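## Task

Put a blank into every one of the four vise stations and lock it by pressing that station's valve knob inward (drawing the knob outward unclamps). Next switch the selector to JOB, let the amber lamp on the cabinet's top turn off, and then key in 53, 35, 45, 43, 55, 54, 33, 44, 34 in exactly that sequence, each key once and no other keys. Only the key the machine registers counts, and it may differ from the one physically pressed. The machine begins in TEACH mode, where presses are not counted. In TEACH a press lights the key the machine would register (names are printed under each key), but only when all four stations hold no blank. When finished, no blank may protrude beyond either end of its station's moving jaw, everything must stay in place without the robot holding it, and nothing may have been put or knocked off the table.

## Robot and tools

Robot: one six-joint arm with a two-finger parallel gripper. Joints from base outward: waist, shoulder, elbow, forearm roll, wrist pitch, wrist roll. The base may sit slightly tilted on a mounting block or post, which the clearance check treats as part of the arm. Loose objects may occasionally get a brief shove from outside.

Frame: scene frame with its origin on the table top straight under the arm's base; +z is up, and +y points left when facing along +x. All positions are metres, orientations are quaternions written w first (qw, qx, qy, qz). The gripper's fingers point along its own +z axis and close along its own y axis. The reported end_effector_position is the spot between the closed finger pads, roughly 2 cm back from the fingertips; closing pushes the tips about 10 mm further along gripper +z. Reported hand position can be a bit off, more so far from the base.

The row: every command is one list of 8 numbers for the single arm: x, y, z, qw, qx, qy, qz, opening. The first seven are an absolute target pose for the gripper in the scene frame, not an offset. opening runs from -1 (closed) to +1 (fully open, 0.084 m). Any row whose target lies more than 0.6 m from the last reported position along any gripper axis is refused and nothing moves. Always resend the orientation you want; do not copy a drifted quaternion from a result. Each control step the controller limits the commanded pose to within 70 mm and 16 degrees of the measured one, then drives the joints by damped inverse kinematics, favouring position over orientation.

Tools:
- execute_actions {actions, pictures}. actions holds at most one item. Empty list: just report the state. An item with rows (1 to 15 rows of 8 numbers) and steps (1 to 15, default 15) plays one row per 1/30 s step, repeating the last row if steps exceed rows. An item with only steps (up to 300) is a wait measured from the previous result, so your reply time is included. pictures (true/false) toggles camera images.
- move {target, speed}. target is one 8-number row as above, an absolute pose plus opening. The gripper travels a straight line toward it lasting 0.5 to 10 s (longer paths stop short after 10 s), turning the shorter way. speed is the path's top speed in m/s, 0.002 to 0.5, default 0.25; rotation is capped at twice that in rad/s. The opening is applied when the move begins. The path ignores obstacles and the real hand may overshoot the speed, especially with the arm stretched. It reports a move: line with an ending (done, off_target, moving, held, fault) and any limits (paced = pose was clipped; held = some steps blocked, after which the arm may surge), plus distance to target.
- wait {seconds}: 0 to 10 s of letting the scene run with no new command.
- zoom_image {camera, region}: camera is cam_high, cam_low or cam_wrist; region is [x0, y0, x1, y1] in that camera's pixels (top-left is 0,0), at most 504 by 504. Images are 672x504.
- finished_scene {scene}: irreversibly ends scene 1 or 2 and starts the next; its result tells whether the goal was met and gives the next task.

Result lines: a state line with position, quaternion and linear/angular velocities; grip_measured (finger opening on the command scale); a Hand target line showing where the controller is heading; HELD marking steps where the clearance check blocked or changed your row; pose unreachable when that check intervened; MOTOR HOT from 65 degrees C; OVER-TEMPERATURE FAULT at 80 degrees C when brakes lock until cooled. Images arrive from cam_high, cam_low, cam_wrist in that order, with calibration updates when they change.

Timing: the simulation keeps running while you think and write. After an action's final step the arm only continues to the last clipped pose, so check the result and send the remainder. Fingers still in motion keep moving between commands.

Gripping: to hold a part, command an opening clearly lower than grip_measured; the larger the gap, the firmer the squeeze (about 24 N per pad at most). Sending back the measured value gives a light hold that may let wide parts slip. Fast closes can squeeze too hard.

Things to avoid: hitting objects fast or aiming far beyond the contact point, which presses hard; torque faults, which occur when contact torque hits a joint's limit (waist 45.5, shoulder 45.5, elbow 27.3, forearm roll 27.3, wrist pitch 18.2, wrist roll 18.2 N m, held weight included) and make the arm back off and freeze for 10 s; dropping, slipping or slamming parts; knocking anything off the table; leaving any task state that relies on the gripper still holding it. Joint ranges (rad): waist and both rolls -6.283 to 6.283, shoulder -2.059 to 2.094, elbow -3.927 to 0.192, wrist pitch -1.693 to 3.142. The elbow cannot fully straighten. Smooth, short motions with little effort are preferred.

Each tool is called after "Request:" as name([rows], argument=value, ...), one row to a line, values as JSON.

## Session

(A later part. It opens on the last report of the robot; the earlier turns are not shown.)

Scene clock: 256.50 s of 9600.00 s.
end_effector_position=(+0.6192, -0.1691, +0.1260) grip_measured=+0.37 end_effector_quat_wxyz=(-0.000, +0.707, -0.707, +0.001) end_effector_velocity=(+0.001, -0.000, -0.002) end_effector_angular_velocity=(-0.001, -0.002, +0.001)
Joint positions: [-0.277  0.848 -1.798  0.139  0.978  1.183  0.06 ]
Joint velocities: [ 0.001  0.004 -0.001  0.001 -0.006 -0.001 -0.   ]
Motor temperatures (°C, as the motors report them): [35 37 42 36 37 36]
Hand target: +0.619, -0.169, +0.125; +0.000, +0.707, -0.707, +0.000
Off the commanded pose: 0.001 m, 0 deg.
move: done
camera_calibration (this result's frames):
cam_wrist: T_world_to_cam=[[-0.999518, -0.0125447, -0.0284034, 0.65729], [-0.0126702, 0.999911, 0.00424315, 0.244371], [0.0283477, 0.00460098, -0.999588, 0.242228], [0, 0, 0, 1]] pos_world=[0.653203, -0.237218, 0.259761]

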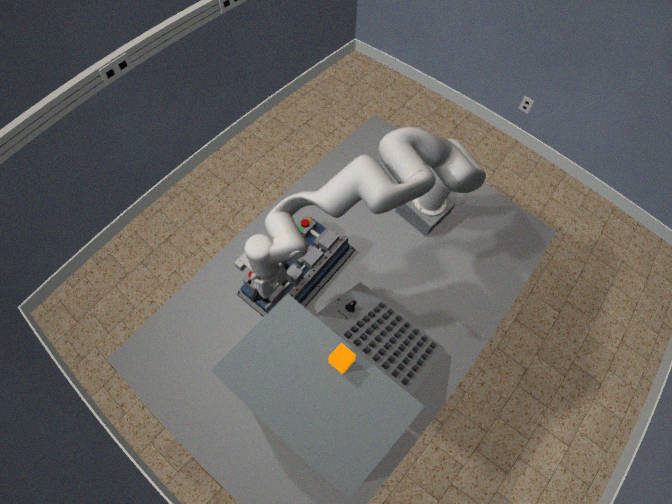

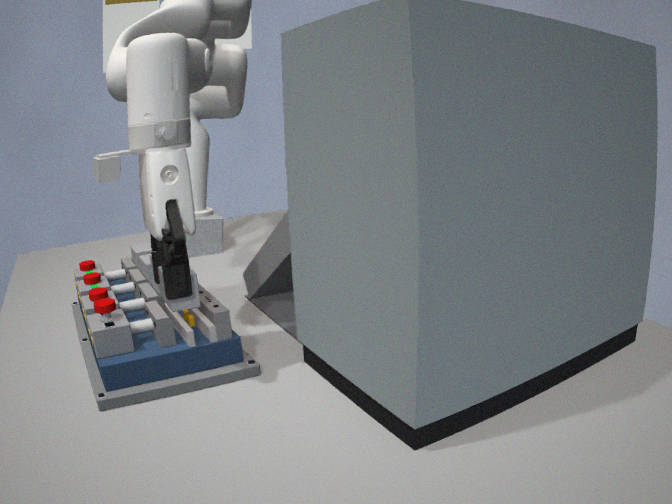

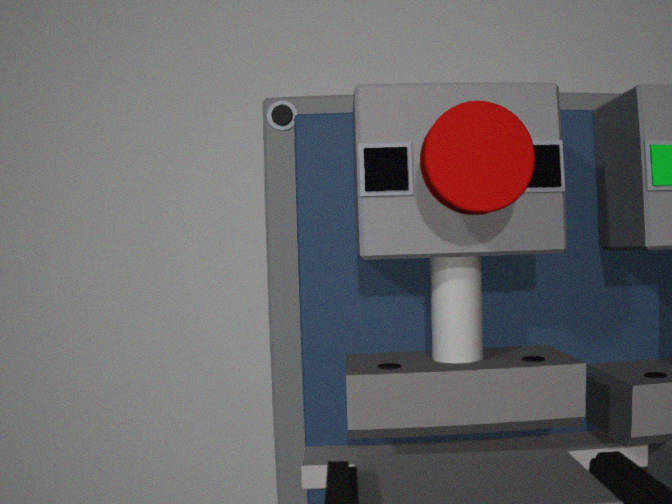

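Seated ee ≈0.106.

Request:
move(target=[0.619,-0.169,0.107,0,0.707,-0.707,0,0.05], speed=0.015)

Request:
move(target=[0.619,-0.169,0.107,0,0.707,-0.707,0,0.7])

Request:
move(target=[0.619,-0.169,0.18,0,0.707,-0.707,0,0.7], speed=0.1)

Scene clock: 259.33 s of 9600.00 s.
end_effector_position=(+0.6190, -0.1690, +0.1074) grip_measured=+0.37 end_effector_quat_wxyz=(-0.000, +0.707, -0.707, +0.000) end_effector_velocity=(+0.001, -0.000, -0.001) end_effector_angular_velocity=(-0.001, -0.004, +0.000)
Joint positions: [-0.273  0.878 -1.794  0.142  0.946  1.181  0.06 ]
Joint velocities: [ 0.     0.003 -0.001  0.    -0.005 -0.     0.   ]
Motor temperatures (°C, as the motors report them): [35 37 43 36 37 36]
Hand target: +0.619, -0.169, +0.107; +0.000, +0.707, -0.707, +0.000
Off the commanded pose: 0.000 m, 0 deg.
move: done
camera_calibration (this result's frames):
cam_wrist: T_world_to_cam=[[-0.999547, -0.0125631, -0.0273669, 0.656463], [-0.0126969, 0.999908, 0.00472257, 0.244356], [0.0273051, 0.0050679, -0.999614, 0.224315], [0, 0, 0, 1]] pos_world=[0.653143, -0.237223, 0.24104]

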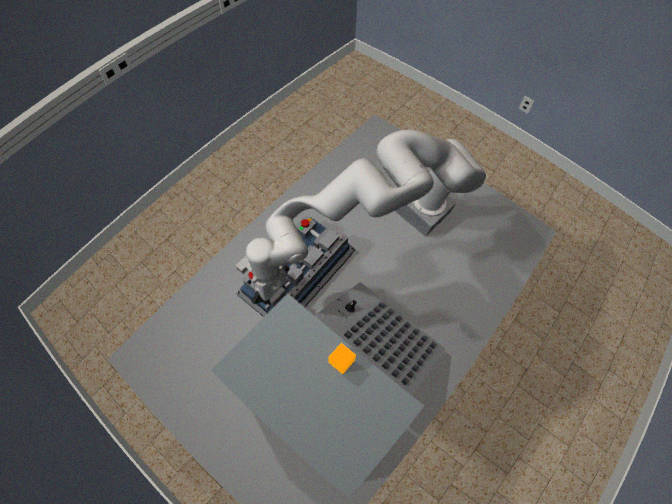

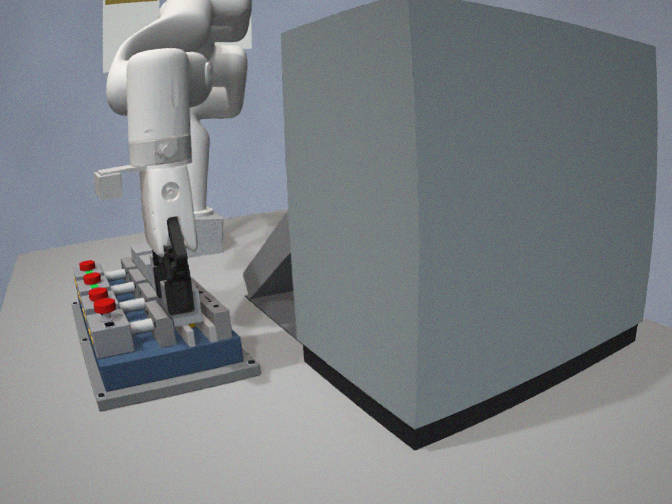

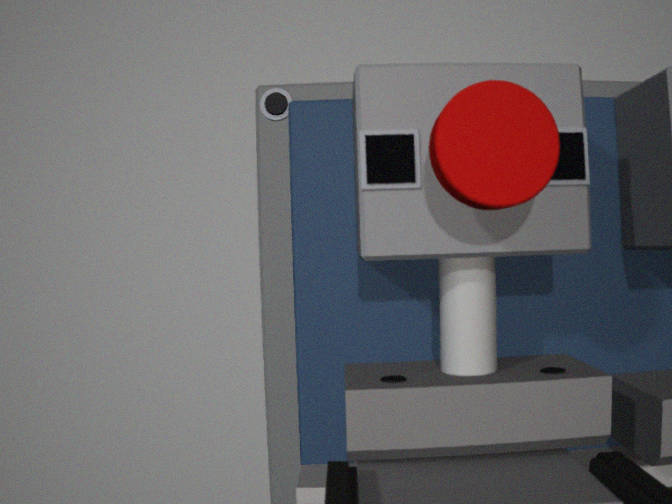

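Scene clock: 260.03 s of 9600.00 s.
end_effector_position=(+0.6190, -0.1690, +0.1070) grip_measured=+0.70 end_effector_quat_wxyz=(-0.000, +0.707, -0.707, +0.000) end_effector_velocity=(+0.000, -0.000, -0.000) end_effector_angular_velocity=(-0.000, -0.000, +0.000)
Joint positions: [-0.273  0.879 -1.795  0.142  0.945  1.181  0.073]
Joint velocities: [ 0.     0.001  0.     0.    -0.001 -0.     0.   ]
Motor temperatures (°C, as the motors report them): [35 37 43 36 37 36]
Hand target: +0.619, -0.169, +0.107; +0.000, +0.707, -0.707, +0.000
Off the commanded pose: 0.000 m, 0 deg.
move: done
camera_calibration (this result's frames):
cam_wrist: T_world_to_cam=[[-0.999547, -0.0126047, -0.0273297, 0.656473], [-0.0127401, 0.999907, 0.00478749, 0.244367], [0.0272668, 0.00513351, -0.999615, 0.224039], [0, 0, 0, 1]] pos_world=[0.65318, -0.23722, 0.240724]

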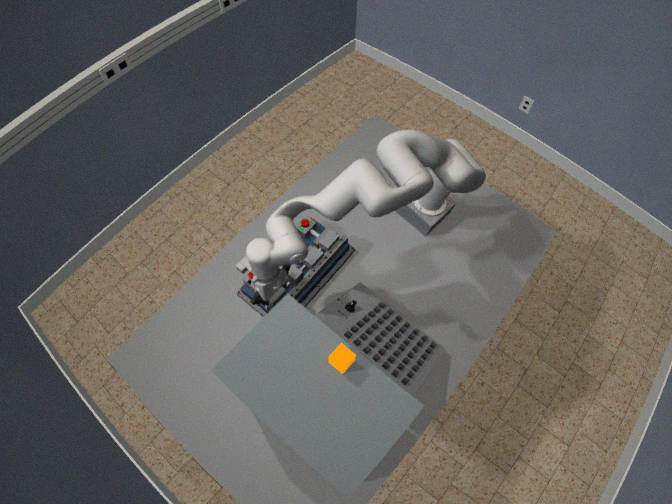

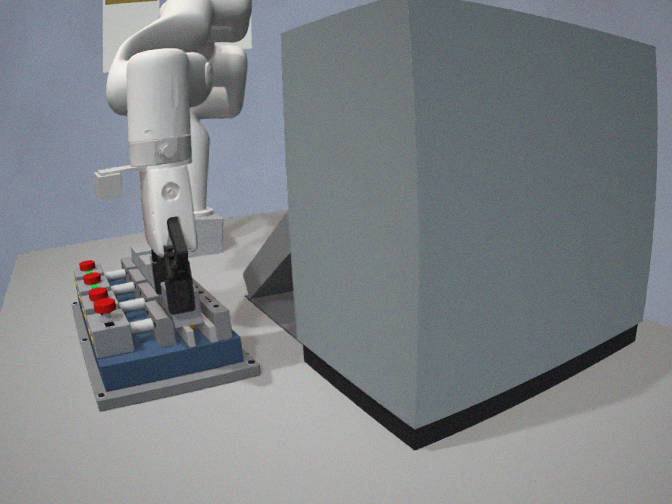

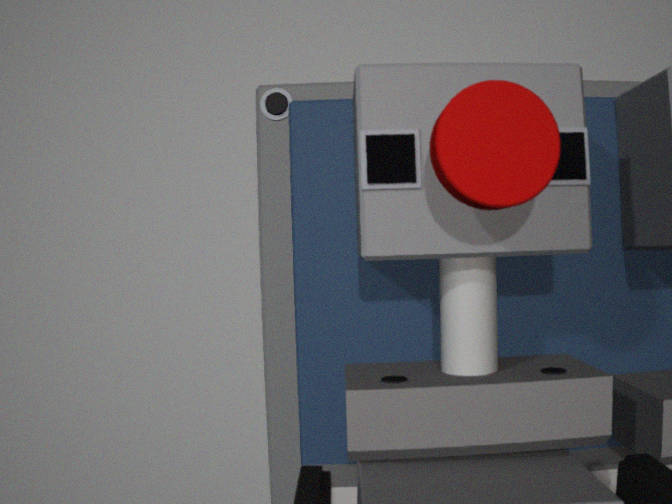

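Scene clock: 261.17 s of 9600.00 s.
end_effector_position=(+0.6188, -0.1689, +0.1788) grip_measured=+0.70 end_effector_quat_wxyz=(+0.000, +0.707, -0.707, -0.001) end_effector_velocity=(-0.000, -0.000, +0.004) end_effector_angular_velocity=(+0.000, +0.001, +0.000)
Joint positions: [-0.288  0.777 -1.834  0.13   1.088  1.189  0.073]
Joint velocities: [-0.001 -0.004 -0.004 -0.001  0.009  0.     0.   ]
Motor temperatures (°C, as the motors report them): [35 37 43 36 37 36]
Hand target: +0.619, -0.169, +0.180; -0.000, +0.707, -0.707, -0.000
Off the commanded pose: 0.001 m, 0 deg.
move: done
camera_calibration (this result's frames):
cam_wrist: T_world_to_cam=[[-0.999581, -0.0126511, -0.0260245, 0.658025], [-0.0127967, 0.999903, 0.00543888, 0.243872], [0.0259532, 0.00576963, -0.999647, 0.296728], [0, 0, 0, 1]] pos_world=[0.653169, -0.237236, 0.312421]

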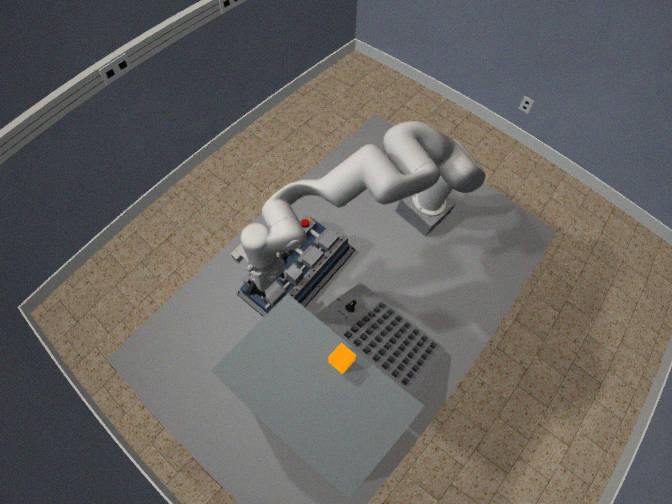

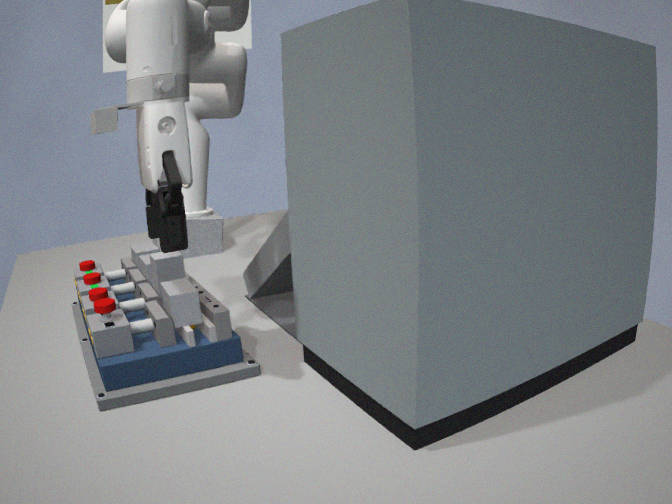

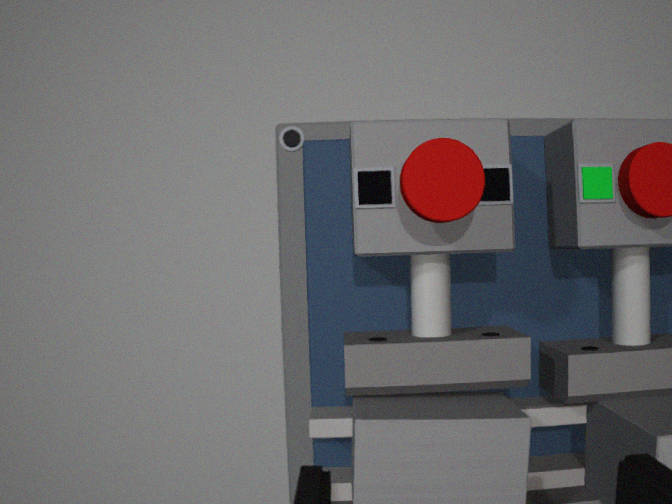

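Request:
move(target=[0.621,-0.265,0.165,0,0.707,-0.707,0,-1])

Request:
move(target=[0.621,-0.265,0.128,0,0.707,-0.707,0,-1], speed=0.1)

Request:
move(target=[0.621,-0.265,0.115,0,0.707,-0.707,0,-1], speed=0.015)

Request:
move(target=[0.60,-0.17,0.26,0,0.707,-0.707,0,-1])

Request:
move(target=[0.42,-0.03,0.26,0,0.95,-0.31,0,0.3])

Scene clock: 264.27 s of 9600.00 s.
end_effector_position=(+0.6209, -0.2645, +0.1652) grip_measured=-1.00 end_effector_quat_wxyz=(-0.000, +0.707, -0.707, +0.000) end_effector_velocity=(-0.001, -0.003, -0.002) end_effector_angular_velocity=(+0.004, +0.008, -0.001)
Joint positions: [-0.418  0.99  -2.135  0.12   1.188  1.073  0.   ]
Joint velocities: [-0.004  0.019 -0.03  -0.001  0.02  -0.001  0.   ]
Motor temperatures (°C, as the motors report them): [35 37 43 36 37 36]
Hand target: +0.621, -0.265, +0.165; -0.000, +0.707, -0.707, +0.000
Off the commanded pose: 0.001 m, 0 deg.
move: done
camera_calibration (this result's frames):
cam_wrist: T_world_to_cam=[[-0.999512, -0.0131585, -0.0283152, 0.65878], [-0.0132965, 0.999901, 0.00468896, 0.33991], [0.0282506, 0.00506317, -0.999588, 0.281933], [0, 0, 0, 1]] pos_world=[0.655013, -0.332635, 0.298876]

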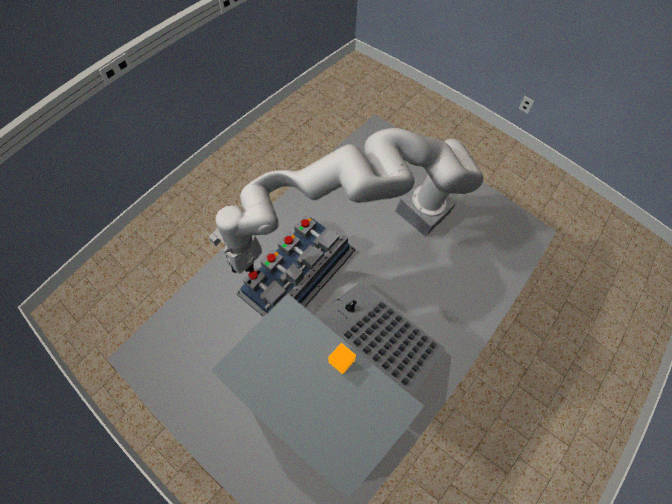

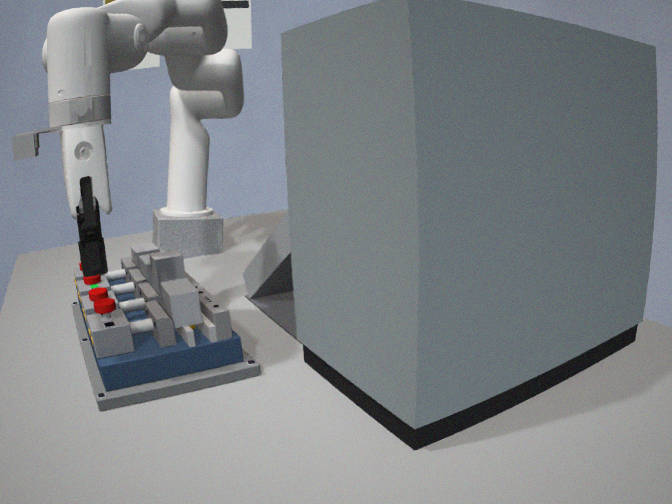

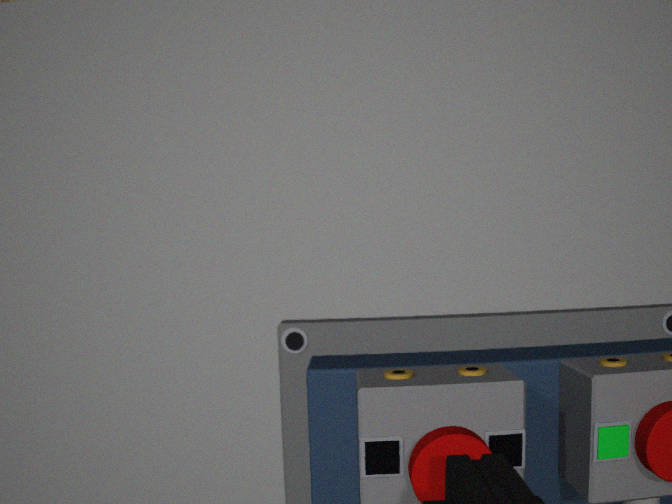

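Scene clock: 265.10 s of 9600.00 s.
end_effector_position=(+0.6213, -0.2651, +0.1292) grip_measured=-1.00 end_effector_quat_wxyz=(-0.000, +0.707, -0.707, +0.001) end_effector_velocity=(+0.001, -0.000, -0.001) end_effector_angular_velocity=(-0.000, -0.001, -0.000)
Joint positions: [-0.412  1.035 -2.111  0.123  1.118  1.071  0.   ]
Joint velocities: [ 0.     0.003 -0.002  0.    -0.002  0.     0.   ]
Motor temperatures (°C, as the motors report them): [35 37 43 36 37 36]
Hand target: +0.621, -0.265, +0.128; +0.000, +0.707, -0.707, +0.000
Off the commanded pose: 0.001 m, 0 deg.
move: done
camera_calibration (this result's frames):
cam_wrist: T_world_to_cam=[[-0.99951, -0.0126333, -0.0286342, 0.658281], [-0.0127544, 0.99991, 0.00404807, 0.340496], [0.0285805, 0.0044113, -0.999582, 0.245597], [0, 0, 0, 1]] pos_world=[0.655282, -0.333232, 0.262966]

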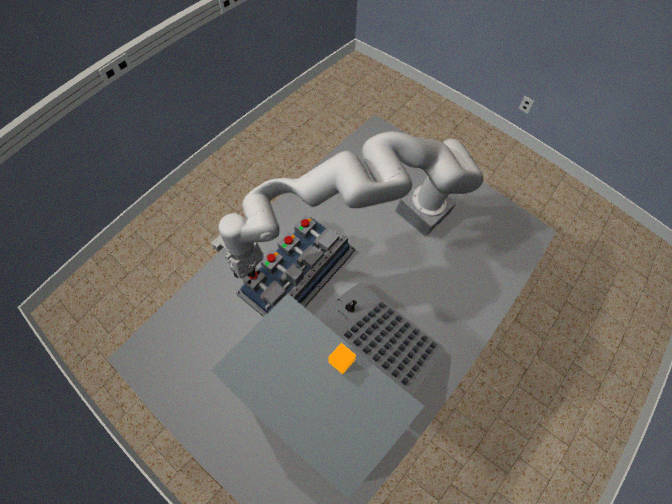

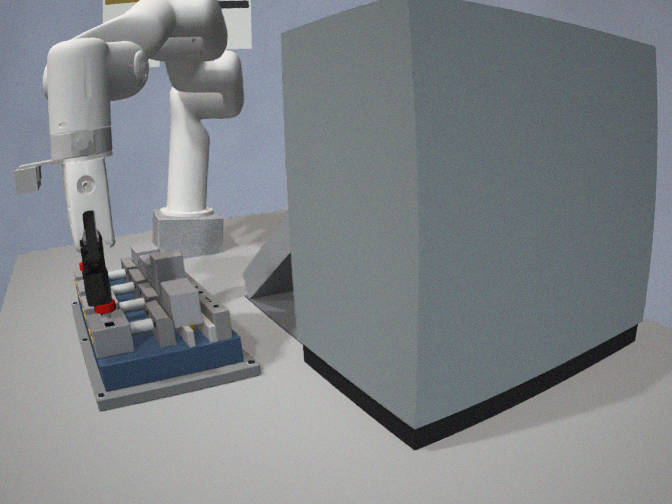

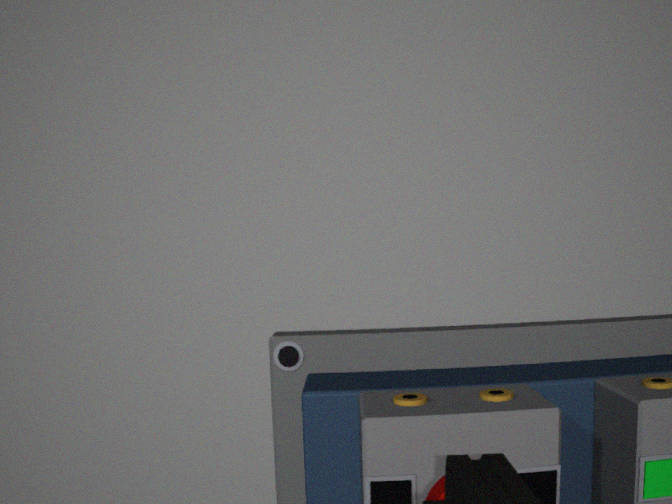

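Scene clock: 266.27 s of 9600.00 s.
end_effector_position=(+0.6220, -0.2654, +0.1181) grip_measured=-1.00 end_effector_quat_wxyz=(-0.001, +0.707, -0.707, +0.002) end_effector_velocity=(+0.002, -0.001, -0.002) end_effector_angular_velocity=(-0.004, -0.008, +0.000)
Joint positions: [-0.41   1.052 -2.108  0.125  1.095  1.07   0.   ]
Joint velocities: [ 0.001  0.005 -0.001  0.    -0.012 -0.     0.   ]
Motor temperatures (°C, as the motors report them): [35 37 42 36 37 36]
Hand target: +0.621, -0.265, +0.115; +0.000, +0.707, -0.707, -0.000
Off the commanded pose: 0.003 m, 0 deg.
move: done
camera_calibration (this result's frames):
cam_wrist: T_world_to_cam=[[-0.99944, -0.0128782, -0.0308989, 0.658854], [-0.0129767, 0.999911, 0.00298828, 0.341111], [0.0308577, 0.00338757, -0.999518, 0.232808], [0, 0, 0, 1]] pos_world=[0.655728, -0.333385, 0.252035]

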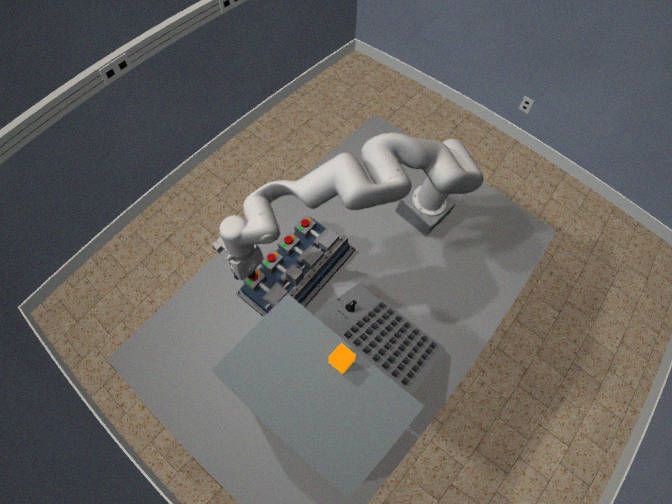

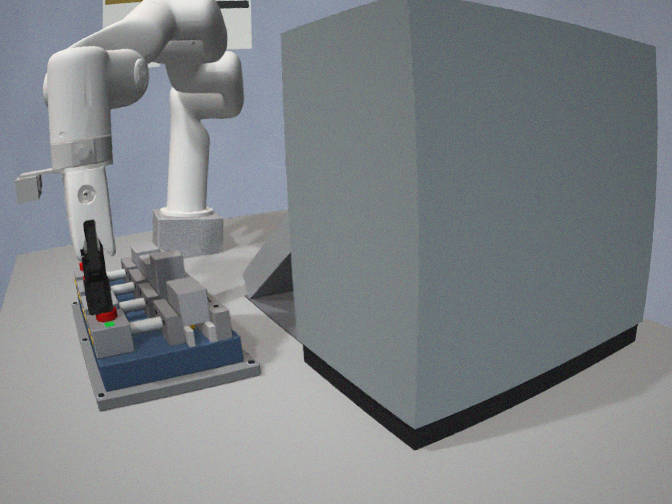

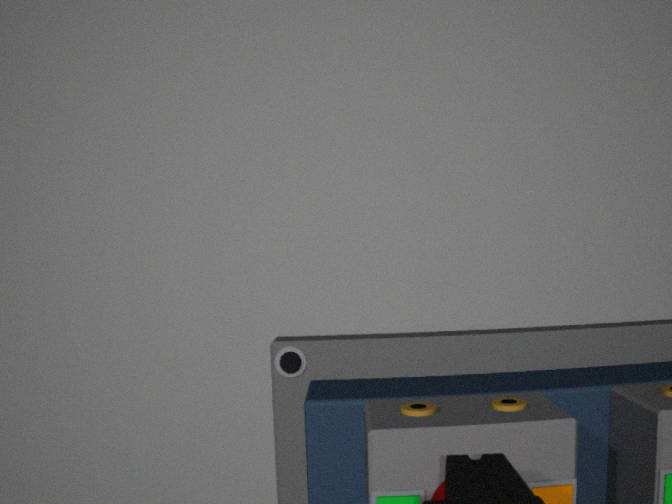

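Scene clock: 267.67 s of 9600.00 s.
end_effector_position=(+0.6004, -0.1702, +0.2597) grip_measured=-1.00 end_effector_quat_wxyz=(+0.000, +0.707, -0.707, -0.000) end_effector_velocity=(-0.000, +0.001, +0.001) end_effector_angular_velocity=(+0.000, +0.001, +0.001)
Joint positions: [-0.316  0.635 -1.833  0.121  1.23   1.181  0.   ]
Joint velocities: [ 0.001 -0.003  0.002  0.     0.002  0.     0.   ]
Motor temperatures (°C, as the motors report them): [35 37 42 36 37 36]
Hand target: +0.600, -0.170, +0.260; +0.000, +0.707, -0.707, -0.000
Off the commanded pose: 0.001 m, 0 deg.
move: done
camera_calibration (this result's frames):
cam_wrist: T_world_to_cam=[[-0.999565, -0.0125971, -0.0266489, 0.64182], [-0.0127329, 0.999907, 0.00493033, 0.244539], [0.0265843, 0.0052675, -0.999633, 0.377578], [0, 0, 0, 1]] pos_world=[0.634617, -0.23842, 0.393337]

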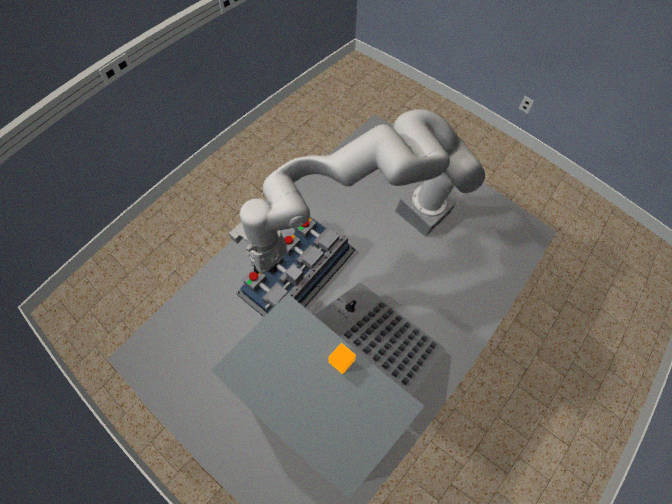

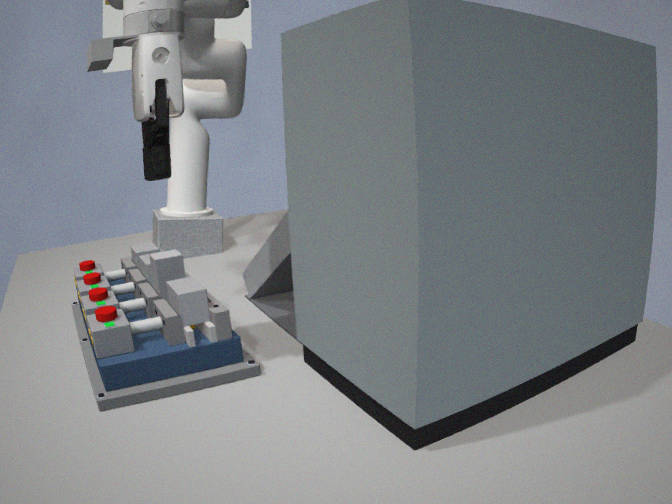

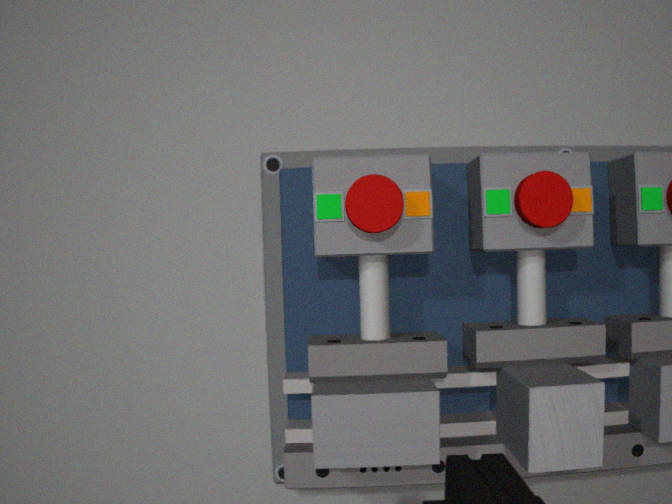

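Scene clock: 270.07 s of 9600.00 s.
end_effector_position=(+0.4204, -0.0299, +0.2601) grip_measured=+0.29 end_effector_quat_wxyz=(+0.000, +0.950, -0.311, -0.000) end_effector_velocity=(-0.002, +0.002, +0.000) end_effector_angular_velocity=(+0.001, -0.000, +0.009)
Joint positions: [-0.144 -0.111 -0.856  0.141  0.982  0.378  0.056]
Joint velocities: [ 0.002 -0.01   0.01   0.001 -0.    -0.007 -0.   ]
Motor temperatures (°C, as the motors report them): [35 37 42 36 37 36]
Hand target: +0.420, -0.030, +0.260; +0.000, +0.951, -0.310, -0.000
Off the commanded pose: 0.000 m, 0 deg.
move: done
camera_calibration (this result's frames):
cam_wrist: T_world_to_cam=[[-0.580594, -0.813764, -0.0264331, 0.263579], [-0.814115, 0.580682, 0.00500244, 0.426258], [0.0112784, 0.024424, -0.999638, 0.389069], [0, 0, 0, 1]] pos_world=[0.495668, -0.0425324, 0.393763]

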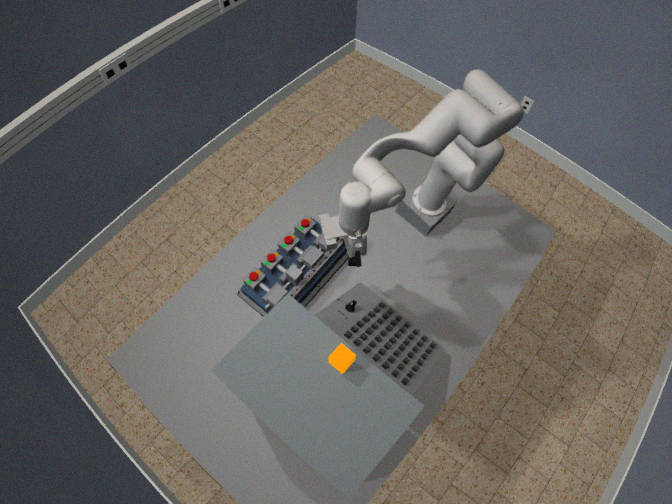

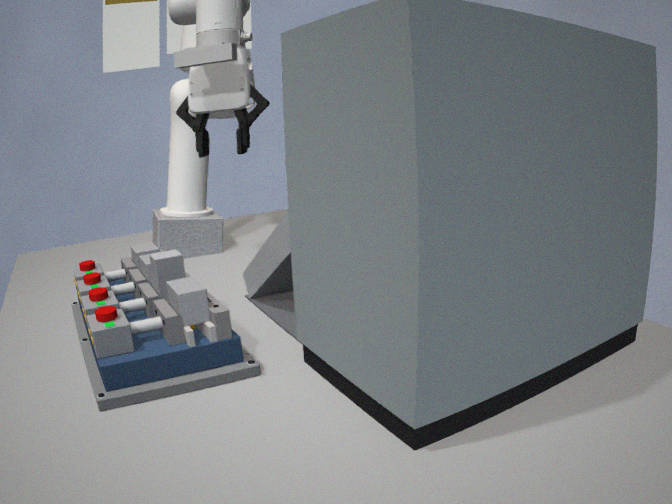

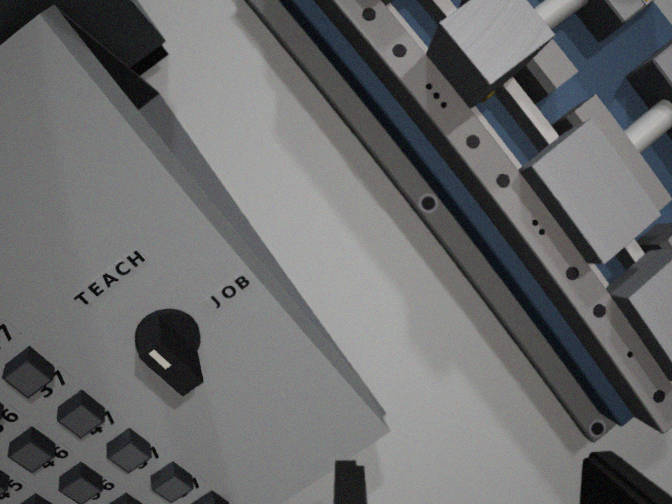

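Request:
move(target=[0.45,0.056,0.19,0,0.954,0,0.301,0.3], speed=0.15)

Scene clock: 280.10 s of 9600.00 s.
end_effector_position=(+0.4498, +0.0553, +0.1906) grip_measured=+0.29 end_effector_quat_wxyz=(+0.024, +0.956, -0.008, +0.294) end_effector_velocity=(+0.001, +0.001, -0.001) end_effector_angular_velocity=(-0.006, -0.015, +0.007)
Joint positions: [ 0.219 -0.082 -0.366  0.366 -0.169 -0.14   0.056]
Joint velocities: [-0.025  0.008  0.016 -0.138 -0.034  0.109  0.   ]
Motor temperatures (°C, as the motors report them): [35 36 42 36 37 36]
Hand target: +0.450, +0.055, +0.190; +0.024, +0.955, -0.007, +0.294
Off the commanded pose: 0.001 m, 3 deg.
After step 90, 3.73 s passed at rest.
move: off_target
camera_calibration (this result's frames):
cam_wrist: T_world_to_cam=[[-0.00309538, -0.999669, 0.0255322, 0.088704], [-0.830563, -0.0116494, -0.556803, 0.5484], [0.556916, -0.0229296, -0.830252, 0.0420308], [0, 0, 0, 1]] pos_world=[0.432347, 0.0960269, 0.337982]

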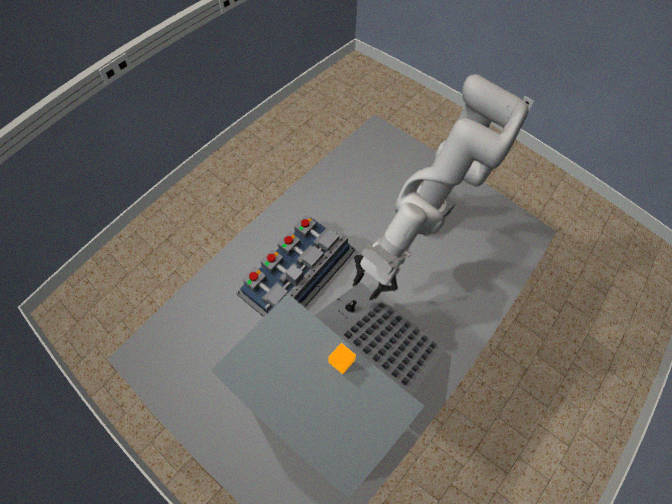

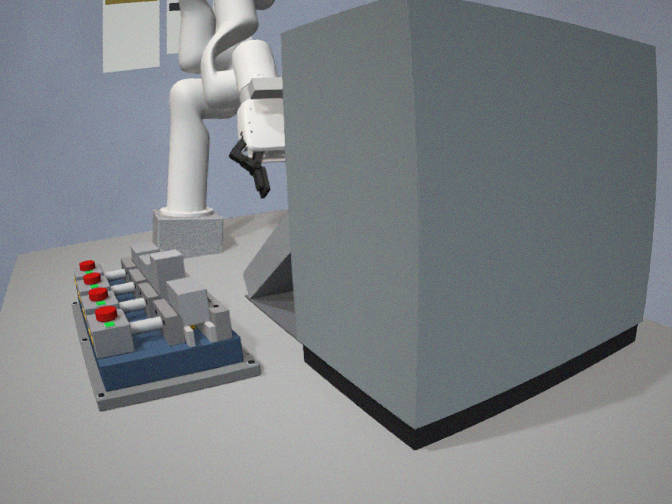

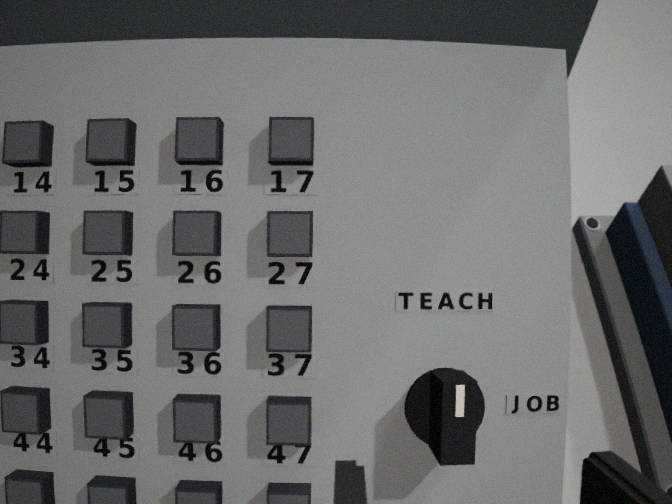

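Request:
move(target=[0.469,0.048,0.179,0,0.954,0,0.301,0.0], speed=0.08)

Request:
move(target=[0.495,0.048,0.142,0,0.954,0,0.301,0.0], speed=0.03)

Request:
move(target=[0.495,0.048,0.142,0,0.954,0,0.301,-1])

Scene clock: 283.67 s of 9600.00 s.
end_effector_position=(+0.4686, +0.0485, +0.1792) grip_measured=-0.01 end_effector_quat_wxyz=(+0.028, +0.954, -0.008, +0.298) end_effector_velocity=(+0.002, -0.000, -0.001) end_effector_angular_velocity=(+0.021, -0.027, +0.017)
Joint positions: [ 0.144  0.017 -0.413  0.123 -0.221  0.038  0.044]
Joint velocities: [-0.123  0.016  0.022 -0.462 -0.061  0.351  0.   ]
Motor temperatures (°C, as the motors report them): [35 36 42 36 37 36]
Hand target: +0.469, +0.049, +0.179; +0.026, +0.954, -0.007, +0.300
Off the commanded pose: 0.001 m, 3 deg.
move: off_target
camera_calibration (this result's frames):
cam_wrist: T_world_to_cam=[[-0.00615909, -0.999435, 0.03303, 0.0823964], [-0.825479, -0.0135613, -0.564269, 0.556563], [0.564399, -0.0307409, -0.82493, 0.0178725], [0, 0, 0, 1]] pos_world=[0.449851, 0.090447, 0.326073]

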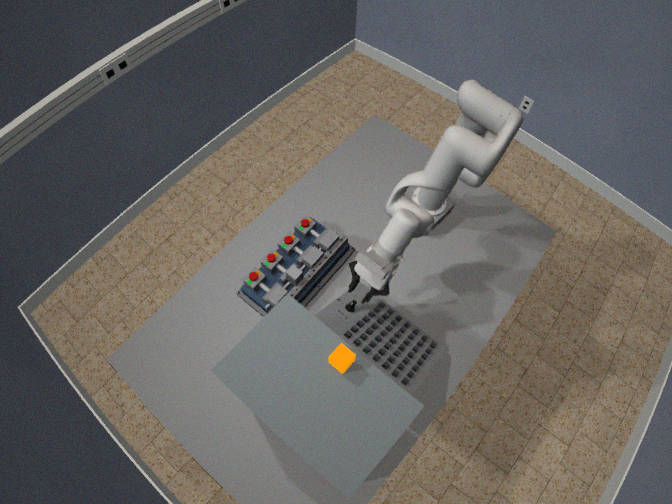

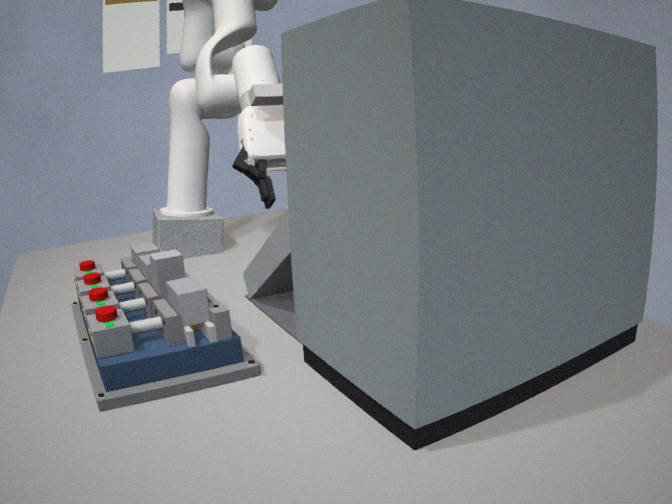

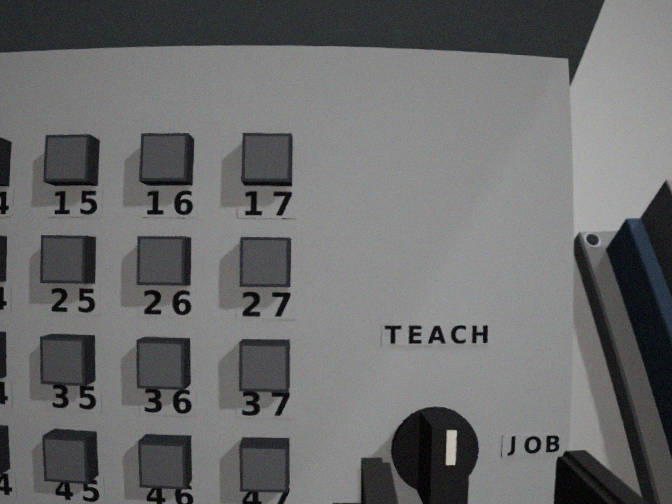

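Scene clock: 285.50 s of 9600.00 s.
end_effector_position=(+0.4949, +0.0482, +0.1423) grip_measured=-0.01 end_effector_quat_wxyz=(+0.000, +0.954, -0.000, +0.301) end_effector_velocity=(+0.001, +0.000, -0.001) end_effector_angular_velocity=(+0.005, +0.001, +0.003)
Joint positions: [ 0.019  0.232 -0.521 -0.304 -0.35   0.345  0.044]
Joint velocities: [-0.01   0.009 -0.008 -0.033 -0.003  0.023  0.   ]
Motor temperatures (°C, as the motors report them): [35 36 42 36 37 36]
Hand target: +0.495, +0.048, +0.142; -0.000, +0.954, -0.000, +0.301
Off the commanded pose: 0.000 m, 0 deg.
move: done
camera_calibration (this result's frames):
cam_wrist: T_world_to_cam=[[0.0256901, -0.999555, -0.0151483, 0.0745566], [-0.821526, -0.0124756, -0.570034, 0.556257], [0.569591, 0.027089, -0.821482, -0.0332271], [0, 0, 0, 1]] pos_world=[0.473991, 0.0823631, 0.290919]

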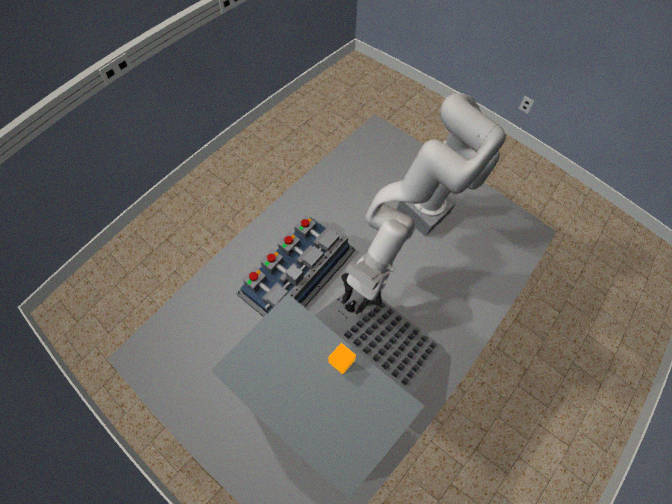

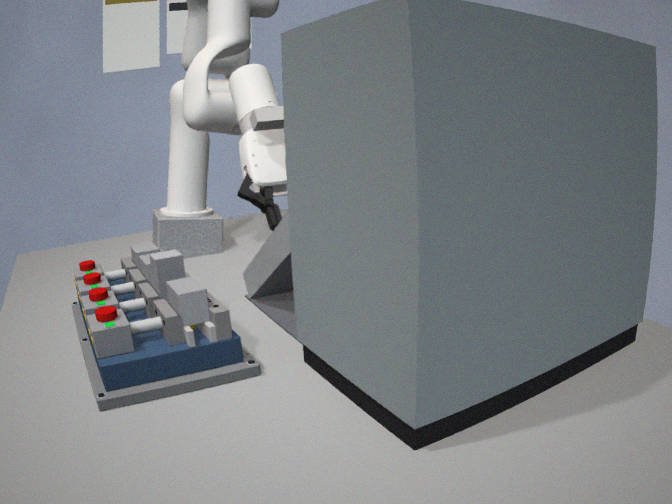

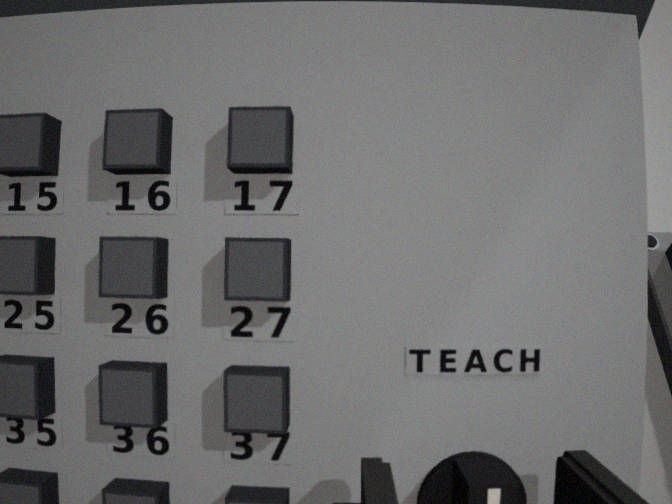

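Scene clock: 286.20 s of 9600.00 s.
end_effector_position=(+0.4950, +0.0472, +0.1422) grip_measured=-0.73 end_effector_quat_wxyz=(+0.000, +0.954, -0.001, +0.301) end_effector_velocity=(+0.000, +0.001, -0.000) end_effector_angular_velocity=(-0.001, +0.000, +0.003)
Joint positions: [ 0.017  0.233 -0.522 -0.304 -0.351  0.345  0.012]
Joint velocities: [ 0.001  0.001 -0.001 -0.001 -0.    -0.001  0.   ]
Motor temperatures (°C, as the motors report them): [35 36 42 36 37 36]
Hand target: +0.495, +0.048, +0.142; +0.000, +0.954, -0.000, +0.301
Off the commanded pose: 0.001 m, 0 deg.
move: done
camera_calibration (this result's frames):
cam_wrist: T_world_to_cam=[[0.0238384, -0.9996, -0.0152078, 0.0744916], [-0.821523, -0.0109186, -0.570071, 0.55622], [0.569677, 0.0260831, -0.821455, -0.0333492], [0, 0, 0, 1]] pos_world=[0.47417, 0.0814048, 0.290823]

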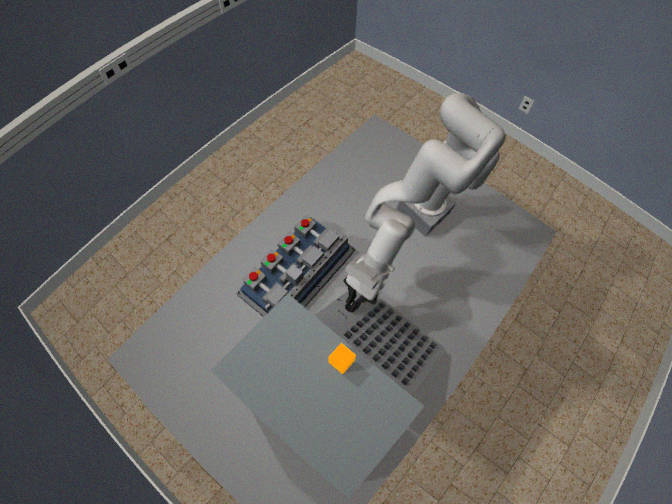

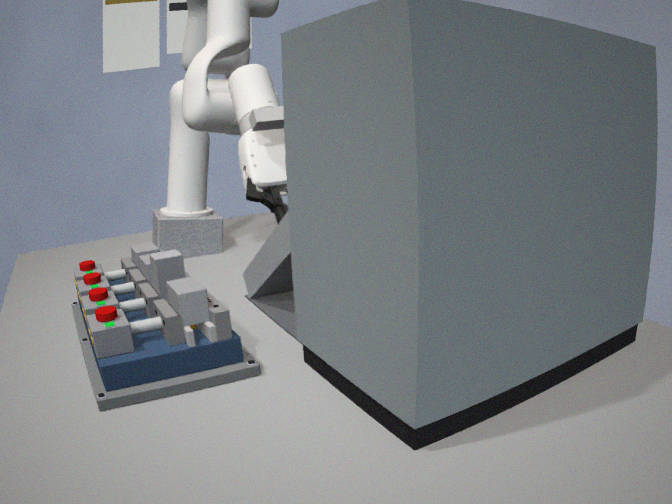

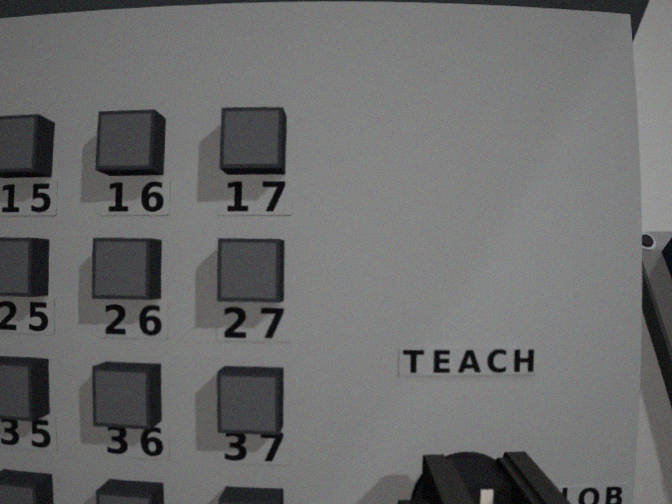

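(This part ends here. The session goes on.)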